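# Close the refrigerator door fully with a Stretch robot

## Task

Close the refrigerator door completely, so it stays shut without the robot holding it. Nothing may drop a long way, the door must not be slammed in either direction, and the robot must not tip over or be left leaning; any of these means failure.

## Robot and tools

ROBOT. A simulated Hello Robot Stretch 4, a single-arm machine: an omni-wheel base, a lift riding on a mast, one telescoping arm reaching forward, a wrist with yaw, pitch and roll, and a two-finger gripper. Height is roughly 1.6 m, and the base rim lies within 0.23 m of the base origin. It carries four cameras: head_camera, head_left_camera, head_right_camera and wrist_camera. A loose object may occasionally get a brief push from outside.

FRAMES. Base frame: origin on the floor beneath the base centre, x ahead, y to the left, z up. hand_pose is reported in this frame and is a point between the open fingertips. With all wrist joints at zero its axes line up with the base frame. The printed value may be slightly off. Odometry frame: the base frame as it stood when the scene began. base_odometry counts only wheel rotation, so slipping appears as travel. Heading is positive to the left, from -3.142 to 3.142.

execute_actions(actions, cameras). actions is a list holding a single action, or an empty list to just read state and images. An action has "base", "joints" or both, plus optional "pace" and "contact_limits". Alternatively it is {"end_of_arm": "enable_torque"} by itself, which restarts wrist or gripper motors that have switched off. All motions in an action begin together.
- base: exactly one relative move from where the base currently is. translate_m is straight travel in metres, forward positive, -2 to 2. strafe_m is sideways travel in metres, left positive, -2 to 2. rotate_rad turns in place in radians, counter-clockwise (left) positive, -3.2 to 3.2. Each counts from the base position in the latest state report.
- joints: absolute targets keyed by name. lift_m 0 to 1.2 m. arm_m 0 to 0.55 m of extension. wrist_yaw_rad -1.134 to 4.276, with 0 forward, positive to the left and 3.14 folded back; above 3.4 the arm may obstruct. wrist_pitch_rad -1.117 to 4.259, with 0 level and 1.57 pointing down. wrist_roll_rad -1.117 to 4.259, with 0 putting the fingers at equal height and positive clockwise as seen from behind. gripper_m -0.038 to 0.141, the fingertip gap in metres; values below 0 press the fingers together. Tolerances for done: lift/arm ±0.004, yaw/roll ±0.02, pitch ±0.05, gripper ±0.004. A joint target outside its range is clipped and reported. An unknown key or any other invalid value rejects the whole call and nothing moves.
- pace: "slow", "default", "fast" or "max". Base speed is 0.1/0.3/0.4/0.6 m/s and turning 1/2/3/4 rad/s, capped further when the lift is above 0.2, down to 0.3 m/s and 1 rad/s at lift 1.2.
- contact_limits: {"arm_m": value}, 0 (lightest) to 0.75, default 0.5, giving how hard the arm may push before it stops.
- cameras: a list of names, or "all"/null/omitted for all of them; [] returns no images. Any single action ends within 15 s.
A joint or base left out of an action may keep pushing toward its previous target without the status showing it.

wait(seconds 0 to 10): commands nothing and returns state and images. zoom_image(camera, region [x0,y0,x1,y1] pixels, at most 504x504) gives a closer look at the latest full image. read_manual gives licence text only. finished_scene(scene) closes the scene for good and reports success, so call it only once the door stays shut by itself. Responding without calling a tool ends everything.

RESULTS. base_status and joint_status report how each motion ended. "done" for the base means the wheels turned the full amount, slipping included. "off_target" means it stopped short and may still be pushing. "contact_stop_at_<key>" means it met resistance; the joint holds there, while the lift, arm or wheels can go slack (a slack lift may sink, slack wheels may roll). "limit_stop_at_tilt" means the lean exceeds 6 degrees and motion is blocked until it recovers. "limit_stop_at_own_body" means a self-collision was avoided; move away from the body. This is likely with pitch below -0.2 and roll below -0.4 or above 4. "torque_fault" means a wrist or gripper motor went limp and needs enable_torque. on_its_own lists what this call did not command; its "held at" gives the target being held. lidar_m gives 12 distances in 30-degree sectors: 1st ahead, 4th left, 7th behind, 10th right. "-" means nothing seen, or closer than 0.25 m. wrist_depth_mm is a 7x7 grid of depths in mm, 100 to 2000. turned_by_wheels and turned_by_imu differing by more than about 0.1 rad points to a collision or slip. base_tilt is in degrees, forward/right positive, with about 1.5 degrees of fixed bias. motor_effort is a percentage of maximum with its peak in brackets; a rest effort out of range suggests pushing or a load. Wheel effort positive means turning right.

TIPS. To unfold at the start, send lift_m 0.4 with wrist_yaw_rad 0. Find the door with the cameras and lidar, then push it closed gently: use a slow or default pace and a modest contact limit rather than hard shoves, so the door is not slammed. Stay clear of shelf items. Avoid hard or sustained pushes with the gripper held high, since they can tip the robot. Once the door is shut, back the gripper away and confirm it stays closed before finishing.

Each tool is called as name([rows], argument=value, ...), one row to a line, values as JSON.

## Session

execute_actions(actions=[])

Scene clock: 0.00 s.
base_odometry: x=+0.000 y=+0.000 heading=+0.000 (m, m, rad; odometry frame)
turned_by_wheels: +0.000 (rad since the last result)
turned_by_imu: +0.000 (rad since the last result)
base_tilt: forward=+0.2 right=+0.2 (deg)
lidar_m: 0.73 0.80 0.83 0.80 2.72 4.04 1.55 1.45 1.18 1.12 0.98 0.74
base_status: not commanded
joint_positions: lift_m=+0.133 arm_m=+0.002 wrist_yaw_rad=+3.231 wrist_pitch_rad=-0.017 wrist_roll_rad=-0.005 gripper_m=+0.057
joint_status: not commanded
motor_effort: lift_m=+19 arm_m=-1 wrist_yaw_rad=-1 wrist_pitch_rad=-6 wrist_roll_rad=+1 gripper_m=-2 wheel_0=+0 wheel_1=+0 wheel_2=+1 (%)
hand_pose: x=-0.1223 y=+0.0614 z=+0.3163 quat_wxyz=(-0.045, +0.009, -0.002, +0.999) (m; base frame)
wrist_depth_mm: - - 136 - - - - / - - 135 - - - - / - 108 135 - - - - / - 123 139 - - - - / 189 1576 1983 - - - - / 209 1308 197 1281 201 1205 1160 / 211 842 842 111 831 788 820
pictures: head_camera, head_left_camera, head_right_camera, wrist_camera
Images, in order (width x height): head_camera 420x560, head_left_camera 420x672, head_right_camera 420x672, wrist_camera 616x392.

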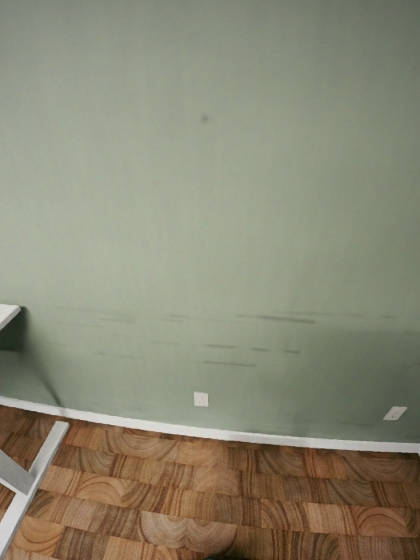

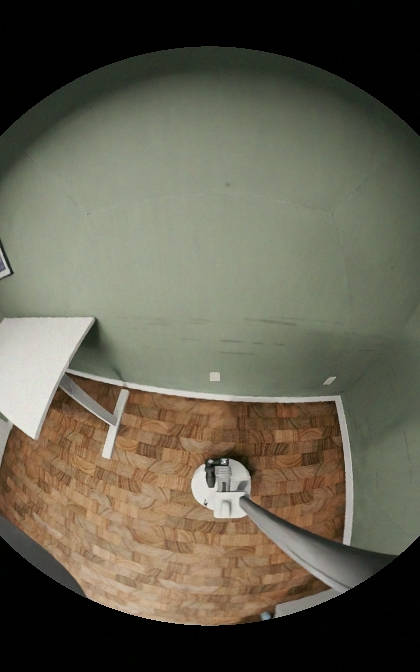

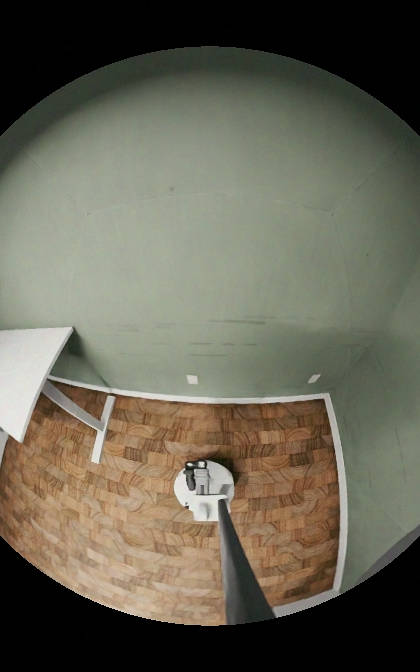

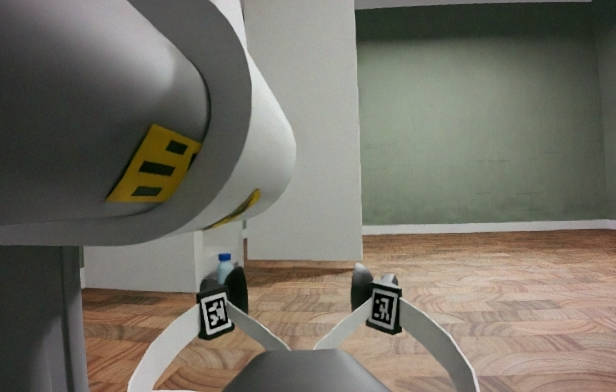

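zoom_image(camera="wrist_camera", region=[60, 190, 400, 330])

zoom_image(camera="head_left_camera", region=[100, 500, 420, 640])

Region (60, 190, 400, 330) of wrist_camera's 616x392 image, scaled by 1.482; it fills the top 208 rows of this view, and the rest is white.

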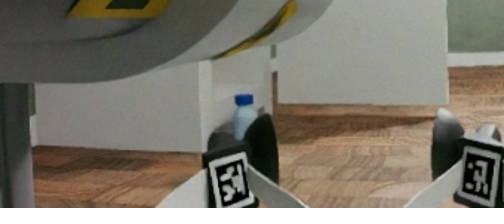

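Region (100, 500, 420, 640) of head_left_camera's 420x672 image, scaled by 1.575, with more detail than that image has; it fills the top 220 rows of this view, and the rest is white.

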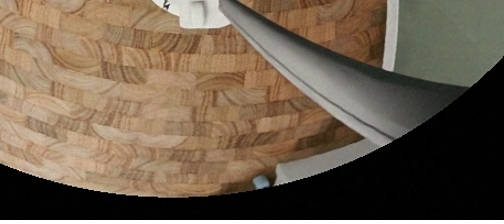

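execute_actions([
  {"base": {"rotate_rad": 3.04}, "joints": {"lift_m": 0.26, "arm_m": 0.1, "wrist_yaw_rad": 1.57, "gripper_m": 0.125}, "pace": "fast"},
])

Scene clock: 4.77 s.
base_odometry: x=+0.000 y=+0.000 heading=+3.040 (m, m, rad; odometry frame)
turned_by_wheels: +3.040 (rad since the last result)
turned_by_imu: +3.009 (rad since the last result)
base_tilt: forward=+0.1 right=+0.2 (deg)
lidar_m: 1.91 1.48 1.19 1.13 1.12 0.77 0.72 0.75 0.89 0.84 2.65 3.51
base_status: done
joint_positions: lift_m=+0.260 arm_m=+0.099 wrist_yaw_rad=+1.570 wrist_pitch_rad=-0.017 wrist_roll_rad=-0.005 gripper_m=+0.125
joint_status: all done
motor_effort: lift_m=+21(23) arm_m=+4(5) wrist_yaw_rad=-2(10) wrist_pitch_rad=-7(8) wrist_roll_rad=+3(0) gripper_m=+1(1) wheel_0=+1(14) wheel_1=+1(10) wheel_2=+2(9) (%)
hand_pose: x=+0.3578 y=+0.2884 z=+0.4430 quat_wxyz=(+0.707, +0.004, -0.008, +0.707) (m; base frame)
wrist_depth_mm: 1060 1078 1098 1118 1138 1182 1205 / 1060 1098 1078 1138 1138 1160 1182 / 1060 1098 1098 1118 1138 1160 1160 / 1042 1078 1098 1118 1118 1138 1160 / 1060 1078 1098 1098 1138 1160 1182 / 1078 1060 1098 1138 217 1138 1160 / 1042 1060 1078 111 1098 1042 1078
pictures: head_camera, head_left_camera, head_right_camera, wrist_camera
Images, in order (width x height): head_camera 420x560, head_left_camera 420x672, head_right_camera 420x672, wrist_camera 616x392.

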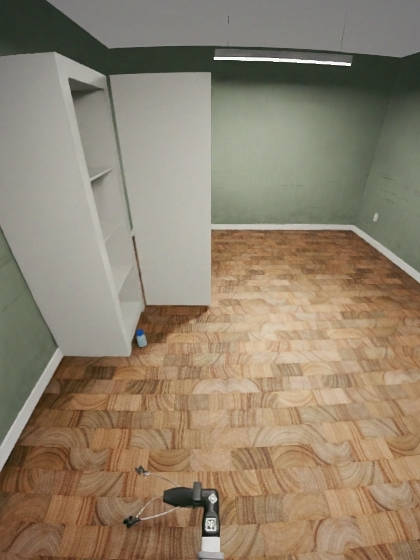

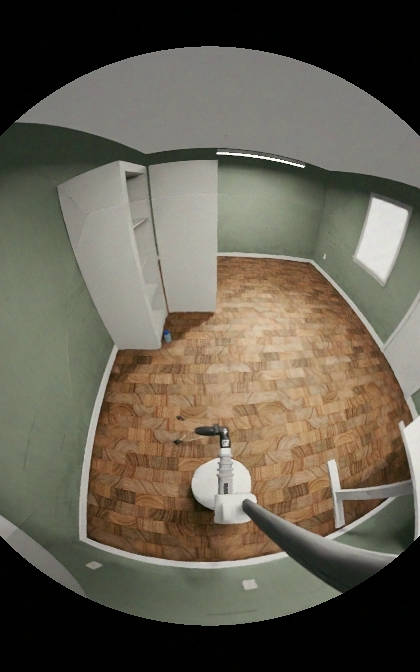

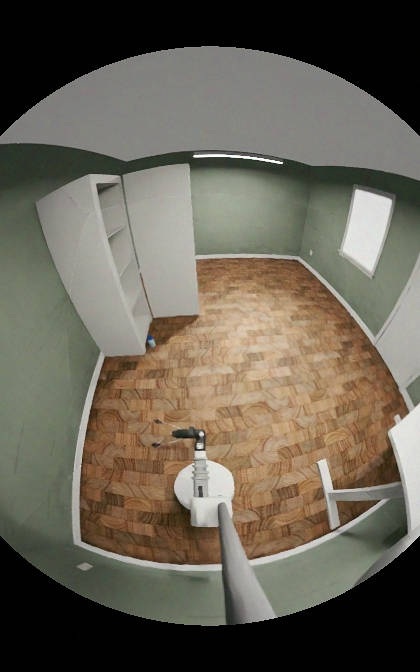

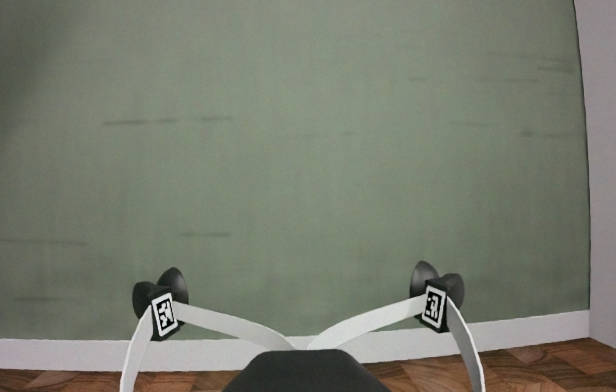

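zoom_image(camera="head_camera", region=[60, 270, 240, 380])

zoom_image(camera="head_camera", region=[0, 40, 240, 360])

Region (60, 270, 240, 380) of head_camera's 420x560 image, scaled by 2.800, with more detail than that image has.

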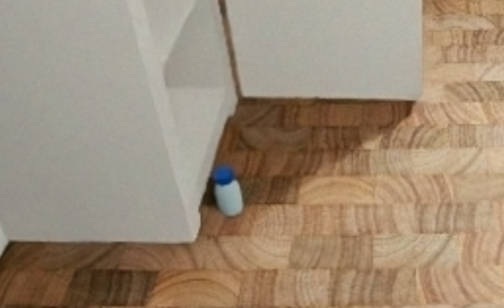

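Region (0, 40, 240, 360) of head_camera's 420x560 image, scaled by 1.575, with more detail than that image has; it fills the left 378 columns of this view, and the rest is white.

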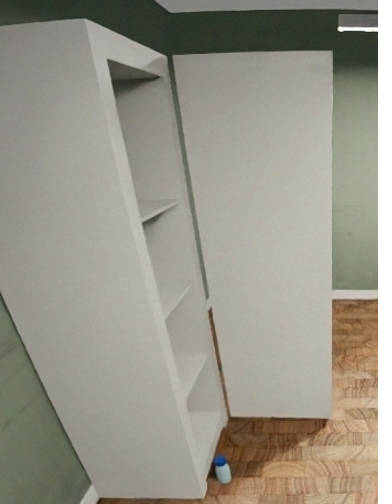

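execute_actions([
  {"base": {"translate_m": 0.69}, "joints": {"lift_m": 0.045, "arm_m": 0.5, "wrist_pitch_rad": 0.6}, "pace": "max"},
], cameras=["head_camera", "wrist_camera"])

Scene clock: 8.93 s.
base_odometry: x=-0.687 y=+0.070 heading=+3.040 (m, m, rad; odometry frame)
turned_by_wheels: +0.000 (rad since the last result)
turned_by_imu: -0.001 (rad since the last result)
base_tilt: forward=+0.2 right=+0.4 (deg)
lidar_m: 1.22 0.94 0.90 1.15 1.20 1.50 1.40 1.26 1.05 2.13 2.62 3.44
base_status: done
joint_positions: lift_m=+0.045 arm_m=+0.499 wrist_yaw_rad=+1.570 wrist_pitch_rad=+0.602 wrist_roll_rad=-0.005 gripper_m=+0.125
joint_status: all done
motor_effort: lift_m=+16(18) arm_m=+5(7) wrist_yaw_rad=-1(3) wrist_pitch_rad=-6(8) wrist_roll_rad=-1(1) gripper_m=+1(1) wheel_0=-1(8) wheel_1=-1(7) wheel_2=+2(13) (%)
hand_pose: x=+0.7577 y=+0.2377 z=+0.0600 quat_wxyz=(+0.675, -0.211, +0.208, +0.676) (m; base frame)
wrist_depth_mm: 1008 991 891 544 569 574 574 / 732 707 603 504 634 634 621 / 517 512 504 504 504 504 508 / 402 402 402 399 399 399 399 / 330 332 332 330 330 327 327 / 277 264 274 283 218 270 276 / 246 242 247 111 250 240 -
pictures: head_camera, wrist_camera
Images, in order (width x height): head_camera 420x560, wrist_camera 616x392.

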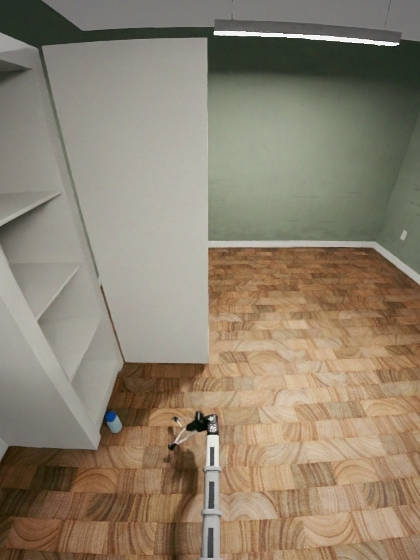

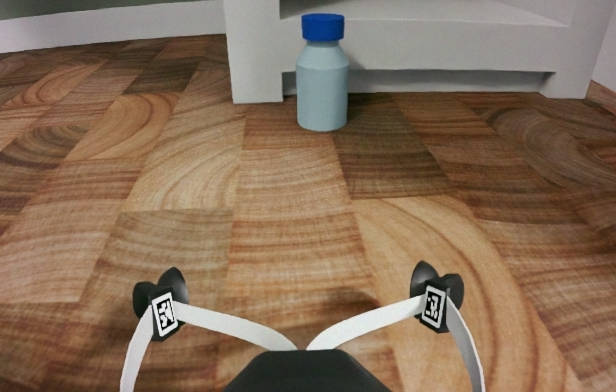

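zoom_image(camera="wrist_camera", region=[220, 0, 430, 150])

Region (220, 0, 430, 150) of wrist_camera's 616x392 image, scaled by 2.400; it fills the top 360 rows of this view, and the rest is white.

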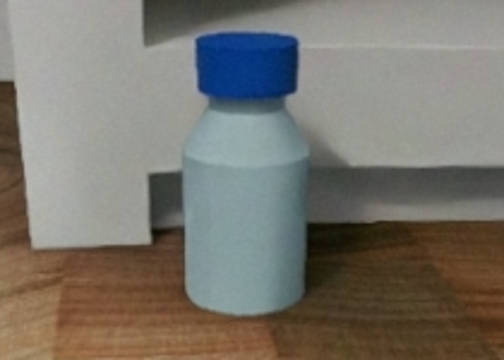

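execute_actions([
  {"base": {"strafe_m": 0.36}, "joints": {"arm_m": 0.531}, "pace": "fast"},
], cameras=["wrist_camera"])

Scene clock: 11.40 s.
base_odometry: x=-0.723 y=-0.289 heading=+3.040 (m, m, rad; odometry frame)
turned_by_wheels: +0.000 (rad since the last result)
turned_by_imu: -0.002 (rad since the last result)
base_tilt: forward=+0.2 right=+0.3 (deg)
lidar_m: 1.22 0.69 0.85 0.79 0.82 1.09 1.43 1.48 1.38 2.29 3.00 3.48
base_status: done
joint_positions: lift_m=+0.045 arm_m=+0.530 wrist_yaw_rad=+1.570 wrist_pitch_rad=+0.602 wrist_roll_rad=-0.005 gripper_m=+0.125
joint_status: all done
motor_effort: lift_m=+16(16) arm_m=+5(7) wrist_yaw_rad=+0(2) wrist_pitch_rad=-5(6) wrist_roll_rad=+0(1) gripper_m=+0(0) wheel_0=+2(10) wheel_1=-2(13) wheel_2=+0(4) (%)
hand_pose: x=+0.7887 y=+0.2377 z=+0.0600 quat_wxyz=(+0.675, -0.211, +0.208, +0.676) (m; base frame)
wrist_depth_mm: 683 212 286 466 466 466 473 / 691 229 271 307 307 312 319 / 517 252 254 190 265 271 274 / 404 283 278 165 293 300 309 / 329 314 307 185 329 329 327 / 279 265 265 190 204 270 276 / 247 241 248 111 247 240 -
pictures: wrist_camera
Images, in order (width x height): wrist_camera 616x392.

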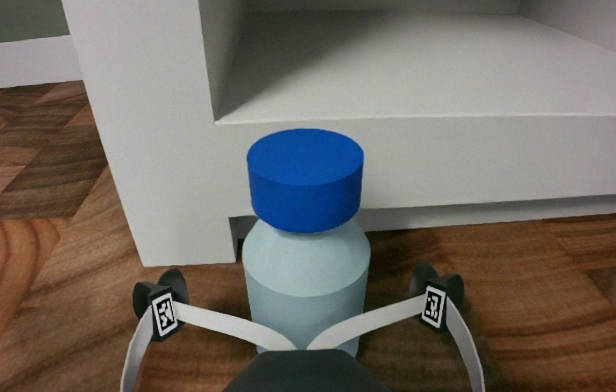

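The bottle is between the fingers, as in scene 1. Closing the gripper.

execute_actions([
  {"joints": {"gripper_m": 0.032}, "pace": "fast"},
], cameras=["wrist_camera"])

Scene clock: 13.27 s.
base_odometry: x=-0.723 y=-0.289 heading=+3.040 (m, m, rad; odometry frame)
turned_by_wheels: +0.000 (rad since the last result)
turned_by_imu: -0.001 (rad since the last result)
base_tilt: forward=+0.2 right=+0.2 (deg)
lidar_m: 1.22 0.69 0.86 0.80 0.84 1.11 1.40 1.47 1.37 2.29 2.99 3.49
base_status: not commanded
joint_positions: lift_m=+0.045 arm_m=+0.530 wrist_yaw_rad=+1.570 wrist_pitch_rad=+0.606 wrist_roll_rad=-0.005 gripper_m=+0.032
joint_status: all done
motor_effort: lift_m=+16(16) arm_m=+5(5) wrist_yaw_rad=-1(1) wrist_pitch_rad=-18(19) wrist_roll_rad=+0(1) gripper_m=-20(18) wheel_0=+1(1) wheel_1=-2(2) wheel_2=+0(0) (%)
hand_pose: x=+0.7887 y=+0.2370 z=+0.0590 quat_wxyz=(+0.675, -0.213, +0.209, +0.675) (m; base frame)
wrist_depth_mm: 699 212 285 439 442 442 449 / 707 229 262 296 296 298 306 / 508 253 252 176 267 272 277 / 394 283 277 158 296 303 349 / 325 314 304 176 325 324 322 / 274 277 191 183 194 274 272 / 246 234 238 111 241 233 -
pictures: wrist_camera
Images, in order (width x height): wrist_camera 616x392.

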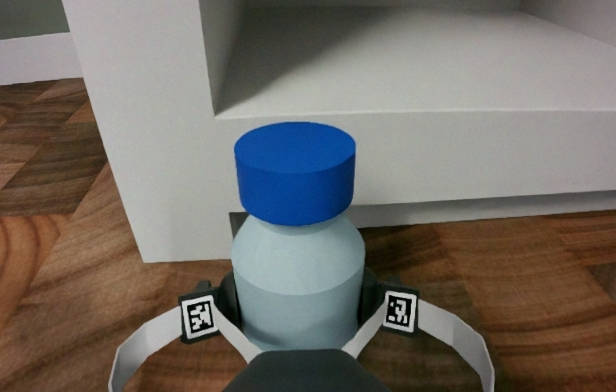

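execute_actions([
  {"base": {"strafe_m": -0.2}, "joints": {"lift_m": 0.058, "arm_m": 0.14}, "pace": "fast"},
], cameras=["head_camera", "wrist_camera"])

Scene clock: 15.40 s.
base_odometry: x=-0.703 y=-0.090 heading=+3.040 (m, m, rad; odometry frame)
turned_by_wheels: +0.000 (rad since the last result)
turned_by_imu: +0.000 (rad since the last result)
base_tilt: forward=+0.1 right=+0.3 (deg)
lidar_m: 1.22 0.43 0.88 0.99 1.01 1.37 1.41 1.48 1.21 2.29 2.78 3.46
base_status: done
joint_positions: lift_m=+0.058 arm_m=+0.141 wrist_yaw_rad=+1.570 wrist_pitch_rad=+0.607 wrist_roll_rad=-0.005 gripper_m=+0.032
joint_status: all done
motor_effort: lift_m=+23(23) arm_m=-5(5) wrist_yaw_rad=-1(1) wrist_pitch_rad=-20(20) wrist_roll_rad=-1(2) gripper_m=-20(19) wheel_0=+0(12) wheel_1=+1(12) wheel_2=+1(1) (%)
hand_pose: x=+0.3994 y=+0.2369 z=+0.0713 quat_wxyz=(+0.674, -0.213, +0.210, +0.675) (m; base frame)
wrist_depth_mm: 854 866 891 904 878 492 404 / 750 732 715 707 707 508 442 / 539 535 525 176 521 492 477 / 421 421 402 158 415 413 415 / 345 347 336 176 345 343 342 / 291 294 191 183 194 294 290 / 260 249 252 111 256 247 -
pictures: head_camera, wrist_camera
Images, in order (width x height): head_camera 420x560, wrist_camera 616x392.

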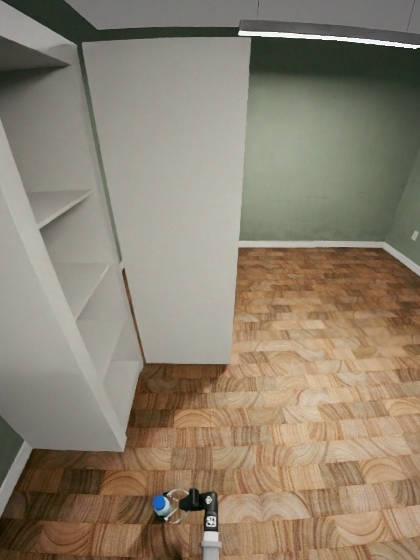

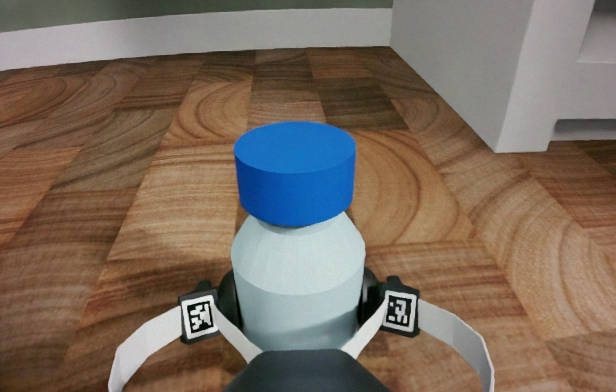

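Now set it down and release.

execute_actions([
  {"joints": {"lift_m": 0.042, "gripper_m": 0.095}, "pace": "fast"},
], cameras=["wrist_camera", "head_camera", "head_left_camera"])

Scene clock: 16.90 s.
base_odometry: x=-0.703 y=-0.090 heading=+3.040 (m, m, rad; odometry frame)
turned_by_wheels: +0.000 (rad since the last result)
turned_by_imu: +0.000 (rad since the last result)
base_tilt: forward=+0.1 right=+0.2 (deg)
lidar_m: 1.21 0.43 0.88 1.00 1.03 1.36 1.40 1.46 1.17 2.27 2.77 3.48
base_status: not commanded
joint_positions: lift_m=+0.042 arm_m=+0.141 wrist_yaw_rad=+1.570 wrist_pitch_rad=+0.602 wrist_roll_rad=-0.005 gripper_m=+0.095
joint_status: all done
motor_effort: lift_m=+16(22) arm_m=-5(5) wrist_yaw_rad=-2(2) wrist_pitch_rad=-5(20) wrist_roll_rad=+0(1) gripper_m=+0(20) wheel_0=+0(0) wheel_1=+1(1) wheel_2=+0(0) (%)
hand_pose: x=+0.3994 y=+0.2377 z=+0.0570 quat_wxyz=(+0.675, -0.211, +0.208, +0.676) (m; base frame)
wrist_depth_mm: 854 854 866 891 866 492 407 / 723 699 683 676 676 508 439 / 517 504 500 186 500 473 477 / 399 399 382 163 397 394 394 / 327 329 319 183 327 325 324 / 277 277 198 191 201 277 274 / 245 239 243 111 248 238 -
pictures: head_camera, head_left_camera, wrist_camera
Images, in order (width x height): head_camera 420x560, head_left_camera 420x672, wrist_camera 616x392.

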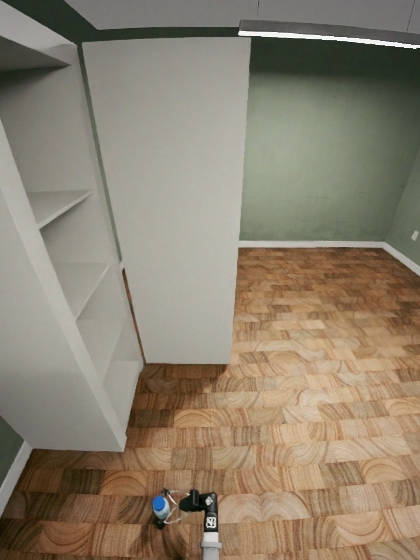

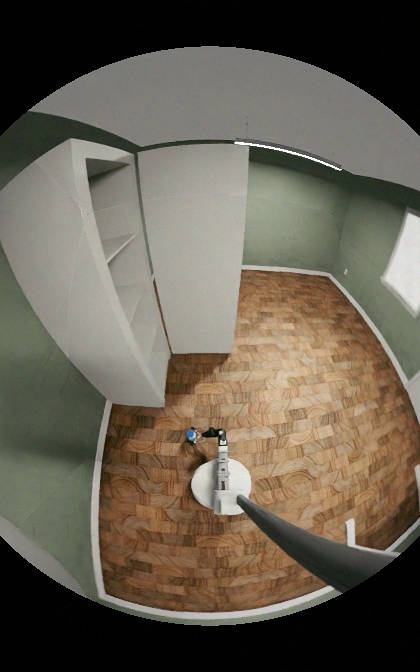

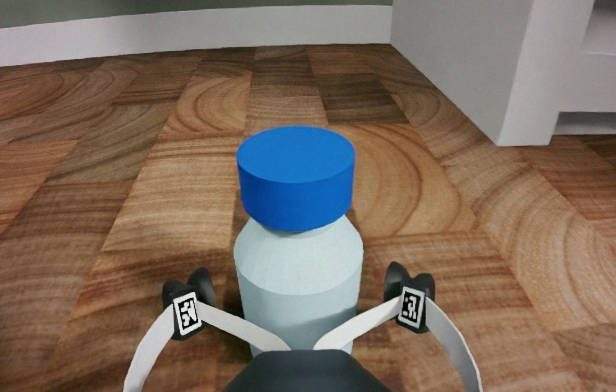

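execute_actions([
  {"base": {"strafe_m": -0.2}, "joints": {"lift_m": 0.36}, "pace": "max"},
], cameras=["head_camera"])

Scene clock: 19.03 s.
base_odometry: x=-0.683 y=+0.109 heading=+3.040 (m, m, rad; odometry frame)
turned_by_wheels: +0.000 (rad since the last result)
turned_by_imu: +0.000 (rad since the last result)
base_tilt: forward=+0.1 right=+0.2 (deg)
lidar_m: 1.24 1.01 0.52 1.20 1.23 1.50 1.41 1.20 1.02 2.10 2.56 3.37
base_status: done
joint_positions: lift_m=+0.360 arm_m=+0.141 wrist_yaw_rad=+1.570 wrist_pitch_rad=+0.602 wrist_roll_rad=-0.005 gripper_m=+0.095
joint_status: all done
motor_effort: lift_m=+21(25) arm_m=-5(5) wrist_yaw_rad=-1(2) wrist_pitch_rad=-6(6) wrist_roll_rad=+1(0) gripper_m=-1(1) wheel_0=-1(10) wheel_1=+1(14) wheel_2=+1(1) (%)
hand_pose: x=+0.3994 y=+0.2377 z=+0.3746 quat_wxyz=(+0.675, -0.211, +0.208, +0.676) (m; base frame)
wrist_depth_mm: 1042 1060 1078 1078 904 603 1008 / 1118 1118 1160 1182 931 668 1060 / 1160 1182 1205 1205 976 831 931 / 960 946 960 960 878 798 798 / 788 788 778 788 778 788 778 / 654 668 216 539 202 654 654 / 585 569 591 111 591 574 574
pictures: head_camera
Images, in order (width x height): head_camera 420x560.

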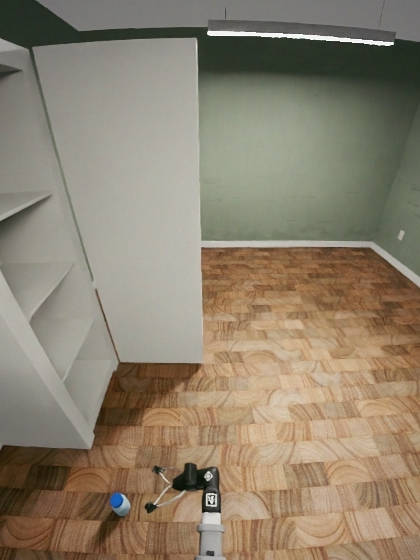

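execute_actions([
  {"base": {"translate_m": 0.6}, "joints": {"arm_m": 0.53, "wrist_yaw_rad": 0.0, "wrist_pitch_rad": 0.0, "gripper_m": -0.01}, "pace": "fast"},
], cameras=["head_camera", "head_right_camera"])

Scene clock: 22.87 s.
base_odometry: x=-1.280 y=+0.170 heading=+3.040 (m, m, rad; odometry frame)
turned_by_wheels: +0.000 (rad since the last result)
turned_by_imu: -0.001 (rad since the last result)
base_tilt: forward=+0.1 right=+0.3 (deg)
lidar_m: 0.64 0.67 0.73 0.69 0.45 1.69 2.01 1.47 1.71 2.48 2.53 2.83
base_status: done
joint_positions: lift_m=+0.360 arm_m=+0.529 wrist_yaw_rad=+0.000 wrist_pitch_rad=+0.002 wrist_roll_rad=-0.005 gripper_m=-0.010
joint_status: all done
motor_effort: lift_m=+21(21) arm_m=+5(5) wrist_yaw_rad=-2(4) wrist_pitch_rad=-7(12) wrist_roll_rad=+1(1) gripper_m=-10(8) wheel_0=-1(11) wheel_1=+0(4) wheel_2=+2(9) (%)
hand_pose: x=+0.9886 y=-0.0873 z=+0.5373 quat_wxyz=(+1.000, -0.003, +0.001, +0.000) (m; base frame)
wrist_depth_mm: 1863 1863 1921 1983 - - - / 1921 1921 1863 1983 - - - / 1863 1863 1921 1921 - - - / 1863 1921 1921 1921 - - - / 1863 1921 1921 1983 - - - / 1863 1921 1576 204 1756 1756 1708 / 1308 1229 1205 111 1205 1205 1229
pictures: head_camera, head_right_camera
Images, in order (width x height): head_camera 420x560, head_right_camera 420x672.

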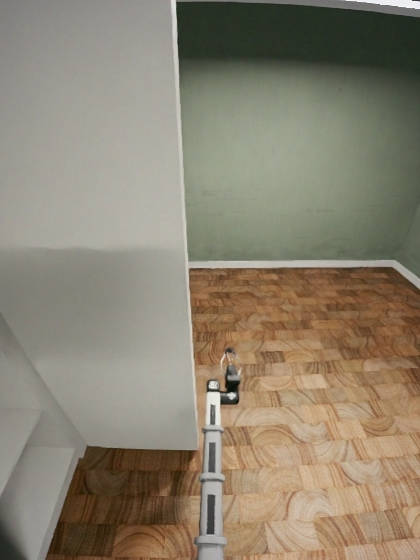

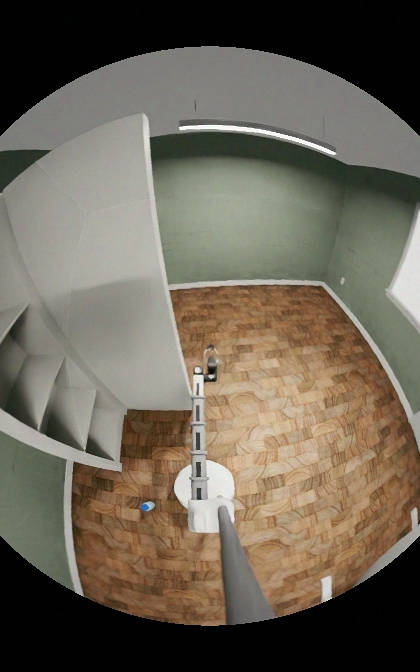

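execute_actions([
  {"joints": {"wrist_yaw_rad": 1.57, "arm_m": 0.54}, "pace": "fast"},
], cameras=["head_camera", "wrist_camera"])

Scene clock: 24.43 s.
base_odometry: x=-1.280 y=+0.170 heading=+3.040 (m, m, rad; odometry frame)
turned_by_wheels: +0.000 (rad since the last result)
turned_by_imu: +0.000 (rad since the last result)
base_tilt: forward=+0.1 right=+0.2 (deg)
lidar_m: 0.63 0.66 0.73 0.69 0.41 1.68 2.01 1.49 1.72 2.50 2.55 2.83
base_status: not commanded
joint_positions: lift_m=+0.360 arm_m=+0.539 wrist_yaw_rad=+1.570 wrist_pitch_rad=+0.002 wrist_roll_rad=-0.005 gripper_m=-0.010
joint_status: all done
motor_effort: lift_m=+21(21) arm_m=+6(7) wrist_yaw_rad=-1(5) wrist_pitch_rad=-6(6) wrist_roll_rad=+3(0) gripper_m=-9(10) wheel_0=-1(1) wheel_1=+0(1) wheel_2=+2(2) (%)
hand_pose: x=+0.7978 y=+0.2884 z=+0.5373 quat_wxyz=(+0.708, -0.003, -0.001, +0.707) (m; base frame)
wrist_depth_mm: 109 158 377 1229 1255 1255 1308 / 110 159 377 1229 1229 1281 1281 / 110 160 373 1229 1229 1281 1281 / 110 159 366 1229 1255 1281 1308 / 109 156 357 1255 1255 1255 1308 / 107 153 223 204 1281 1281 1281 / - 133 281 111 1205 1182 1255
pictures: head_camera, wrist_camera
Images, in order (width x height): head_camera 420x560, wrist_camera 616x392.

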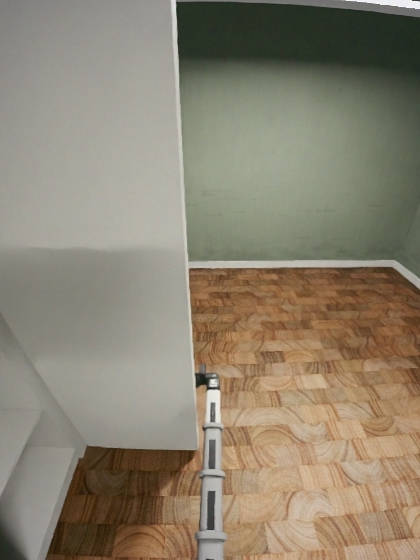

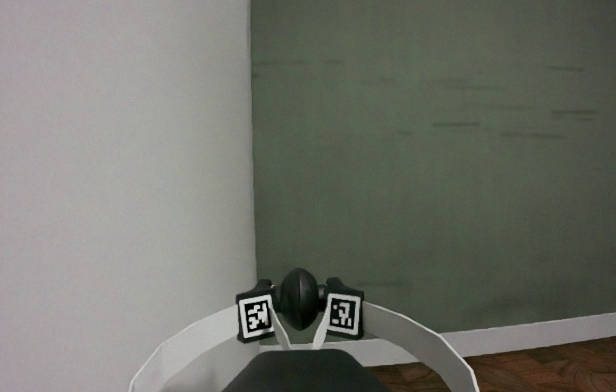

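execute_actions([
  {"base": {"translate_m": -0.29}, "pace": "slow"},
], cameras=["head_camera", "wrist_camera"])

Scene clock: 28.83 s.
base_odometry: x=-0.991 y=+0.141 heading=+3.040 (m, m, rad; odometry frame)
turned_by_wheels: +0.000 (rad since the last result)
turned_by_imu: -0.001 (rad since the last result)
base_tilt: forward=+0.1 right=+0.3 (deg)
lidar_m: 0.68 0.61 0.75 0.40 1.26 1.67 1.72 1.23 1.33 2.49 2.58 3.15
base_status: done
joint_positions: lift_m=+0.360 arm_m=+0.539 wrist_yaw_rad=+1.570 wrist_pitch_rad=+0.002 wrist_roll_rad=-0.005 gripper_m=-0.010
joint_status: not commanded
motor_effort: lift_m=+21(21) arm_m=+3(5) wrist_yaw_rad=-1(15) wrist_pitch_rad=-7(7) wrist_roll_rad=+0(2) gripper_m=-9(11) wheel_0=-1(4) wheel_1=-1(5) wheel_2=+1(9) (%)
hand_pose: x=+0.7981 y=+0.2884 z=+0.5373 quat_wxyz=(+0.707, -0.003, -0.001, +0.707) (m; base frame)
wrist_depth_mm: 175 207 264 355 544 1255 1281 / 174 208 264 353 539 1281 1255 / 173 208 264 351 530 1255 1281 / 174 208 264 351 525 1255 1281 / 173 207 262 349 525 1281 1308 / 172 206 234 204 488 1281 1281 / 173 191 249 111 469 1205 1229
pictures: head_camera, wrist_camera
Images, in order (width x height): head_camera 420x560, wrist_camera 616x392.

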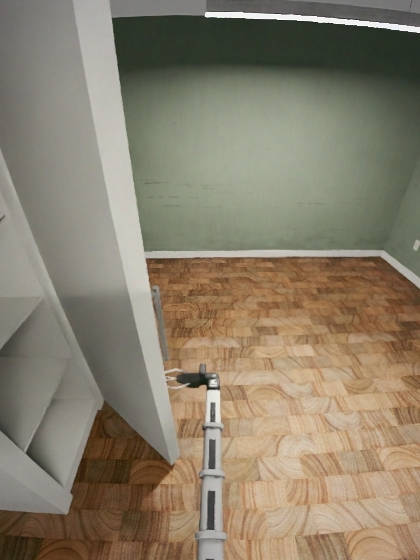

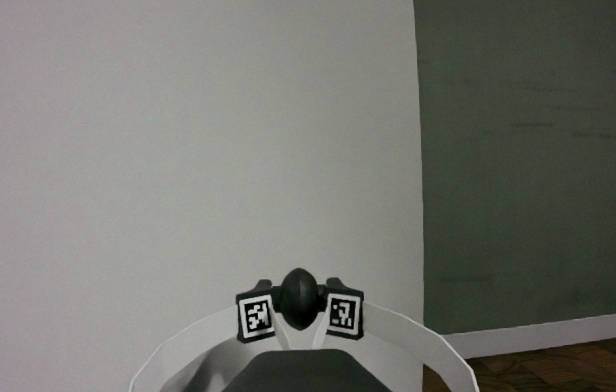

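execute_actions(actions=[], cameras=[])

Scene clock: 29.00 s.
base_odometry: x=-0.991 y=+0.141 heading=+3.040 (m, m, rad; odometry frame)
turned_by_wheels: +0.000 (rad since the last result)
turned_by_imu: +0.000 (rad since the last result)
base_tilt: forward=+0.3 right=+0.3 (deg)
lidar_m: 0.69 0.58 0.76 0.42 1.24 1.66 1.69 1.26 1.29 2.50 2.54 3.16
base_status: done
joint_positions: lift_m=+0.360 arm_m=+0.539 wrist_yaw_rad=+1.570 wrist_pitch_rad=+0.002 wrist_roll_rad=-0.005 gripper_m=-0.010
joint_status: not commanded
motor_effort: lift_m=+21(21) arm_m=+2(5) wrist_yaw_rad=-1(15) wrist_pitch_rad=-6(7) wrist_roll_rad=+0(2) gripper_m=-9(11) wheel_0=-1(4) wheel_1=-1(5) wheel_2=+1(9) (%)
hand_pose: x=+0.7981 y=+0.2884 z=+0.5373 quat_wxyz=(+0.707, -0.003, -0.001, +0.707) (m; base frame)
wrist_depth_mm: 185 219 276 368 549 1281 1308 / 183 219 276 366 549 1281 1281 / 183 220 276 366 539 1255 1281 / 184 219 276 364 530 1255 1281 / 183 218 274 362 535 1255 1281 / 182 216 245 204 496 1281 1281 / 183 202 260 111 480 1205 1229
pictures: none
No camera images: the call's "cameras" was empty. Leave "cameras" out to get every camera's image.

execute_actions([
  {"base": {"strafe_m": 0.11}, "joints": {"arm_m": 0.33}, "pace": "slow"},
], cameras=["head_camera"])

Scene clock: 32.43 s.
base_odometry: x=-1.002 y=+0.031 heading=+3.040 (m, m, rad; odometry frame)
turned_by_wheels: +0.000 (rad since the last result)
turned_by_imu: -0.002 (rad since the last result)
base_tilt: forward=+0.2 right=+0.3 (deg)
lidar_m: 2.98 0.76 0.60 0.30 1.16 1.51 1.69 1.30 1.32 2.61 2.68 3.17
base_status: done
joint_positions: lift_m=+0.360 arm_m=+0.331 wrist_yaw_rad=+1.570 wrist_pitch_rad=+0.003 wrist_roll_rad=-0.005 gripper_m=-0.010
joint_status: all done
motor_effort: lift_m=+21(21) arm_m=-5(6) wrist_yaw_rad=+0(23) wrist_pitch_rad=-6(7) wrist_roll_rad=+0(2) gripper_m=-9(9) wheel_0=-1(4) wheel_1=+2(6) wheel_2=-2(1) (%)
hand_pose: x=+0.5895 y=+0.2884 z=+0.5373 quat_wxyz=(+0.707, -0.003, -0.001, +0.707) (m; base frame)
wrist_depth_mm: 1025 466 466 480 488 496 508 / 1042 469 473 480 488 500 504 / 1060 469 469 480 488 500 504 / 1060 466 473 477 488 496 504 / 1042 466 473 480 488 500 508 / 1060 469 469 204 488 500 508 / 1060 469 473 111 488 500 508
pictures: head_camera
Images, in order (width x height): head_camera 420x560.

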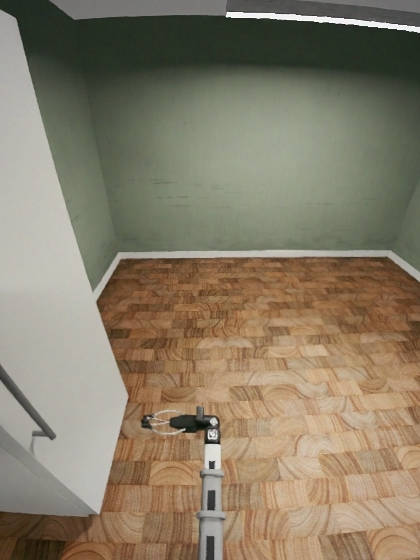

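wait(seconds=2.0)

Scene clock: 34.50 s.
base_odometry: x=-1.002 y=+0.031 heading=+3.040 (m, m, rad; odometry frame)
turned_by_wheels: +0.000 (rad since the last result)
turned_by_imu: -0.001 (rad since the last result)
base_tilt: forward=+0.1 right=+0.5 (deg)
lidar_m: 2.98 0.75 0.60 0.31 1.15 1.54 1.72 1.32 1.35 2.60 2.69 3.14
base_status: done
joint_positions: lift_m=+0.360 arm_m=+0.331 wrist_yaw_rad=+1.570 wrist_pitch_rad=+0.003 wrist_roll_rad=-0.005 gripper_m=-0.010
joint_status: all done
motor_effort: lift_m=+21(21) arm_m=-5(6) wrist_yaw_rad=-1(23) wrist_pitch_rad=-7(7) wrist_roll_rad=+0(2) gripper_m=-8(9) wheel_0=-1(4) wheel_1=+2(6) wheel_2=-2(1) (%)
hand_pose: x=+0.5895 y=+0.2884 z=+0.5373 quat_wxyz=(+0.707, -0.003, -0.001, +0.707) (m; base frame)
wrist_depth_mm: 1060 466 473 480 488 500 504 / 1042 462 469 480 488 496 508 / 1042 466 473 480 488 496 504 / 1042 466 473 480 488 496 504 / 1042 469 473 480 488 496 504 / 1060 466 473 204 488 504 504 / 1060 466 473 111 484 500 508
wait: 2.00 s; at rest by 0.20 s
pictures: head_camera, head_left_camera, head_right_camera, wrist_camera
Images, in order (width x height): head_camera 420x560, head_left_camera 420x672, head_right_camera 420x672, wrist_camera 616x392.

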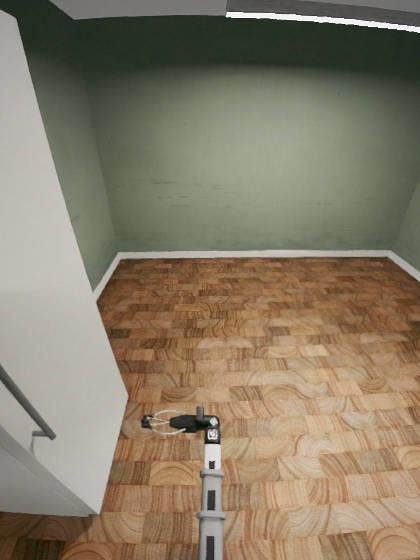

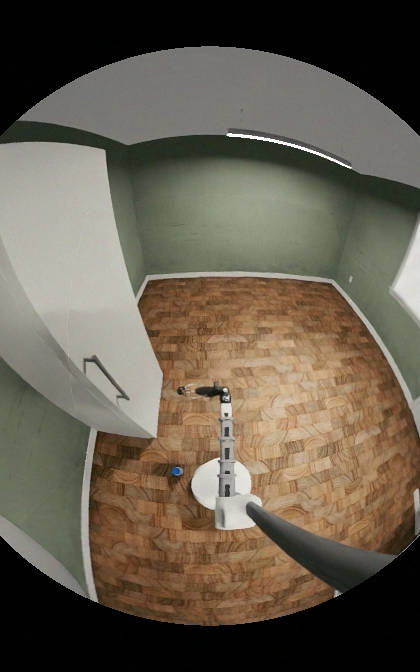

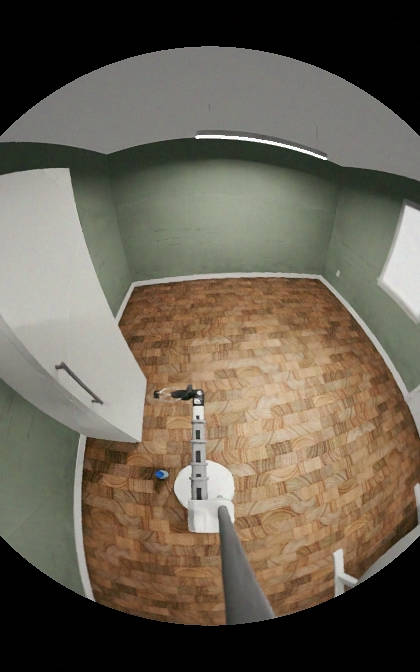

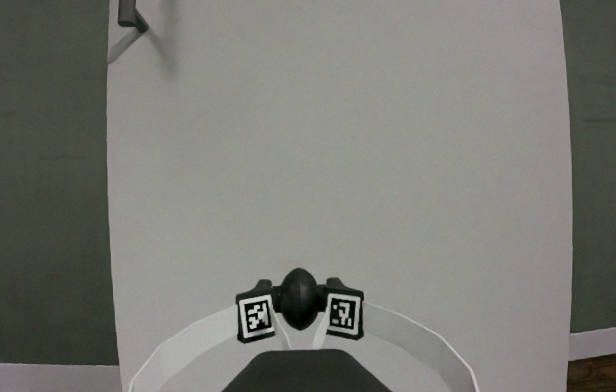

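Let me zoom in on the door's free edge to confirm there's no gap.

zoom_image(camera="head_left_camera", region=[0, 300, 220, 500])

Region (0, 300, 220, 500) of head_left_camera's 420x672 image, scaled by 2.291, with more detail than that image has; it fills the top 458 rows of this view, and the rest is white.

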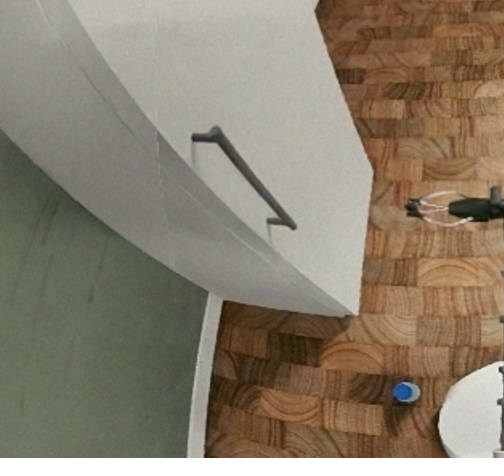

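The door sits flush against the fridge body with no gap. The robot isn't touching it, and the bottle is upright on the floor.

finished_scene(scene=2)

The scene is finished: the task was done.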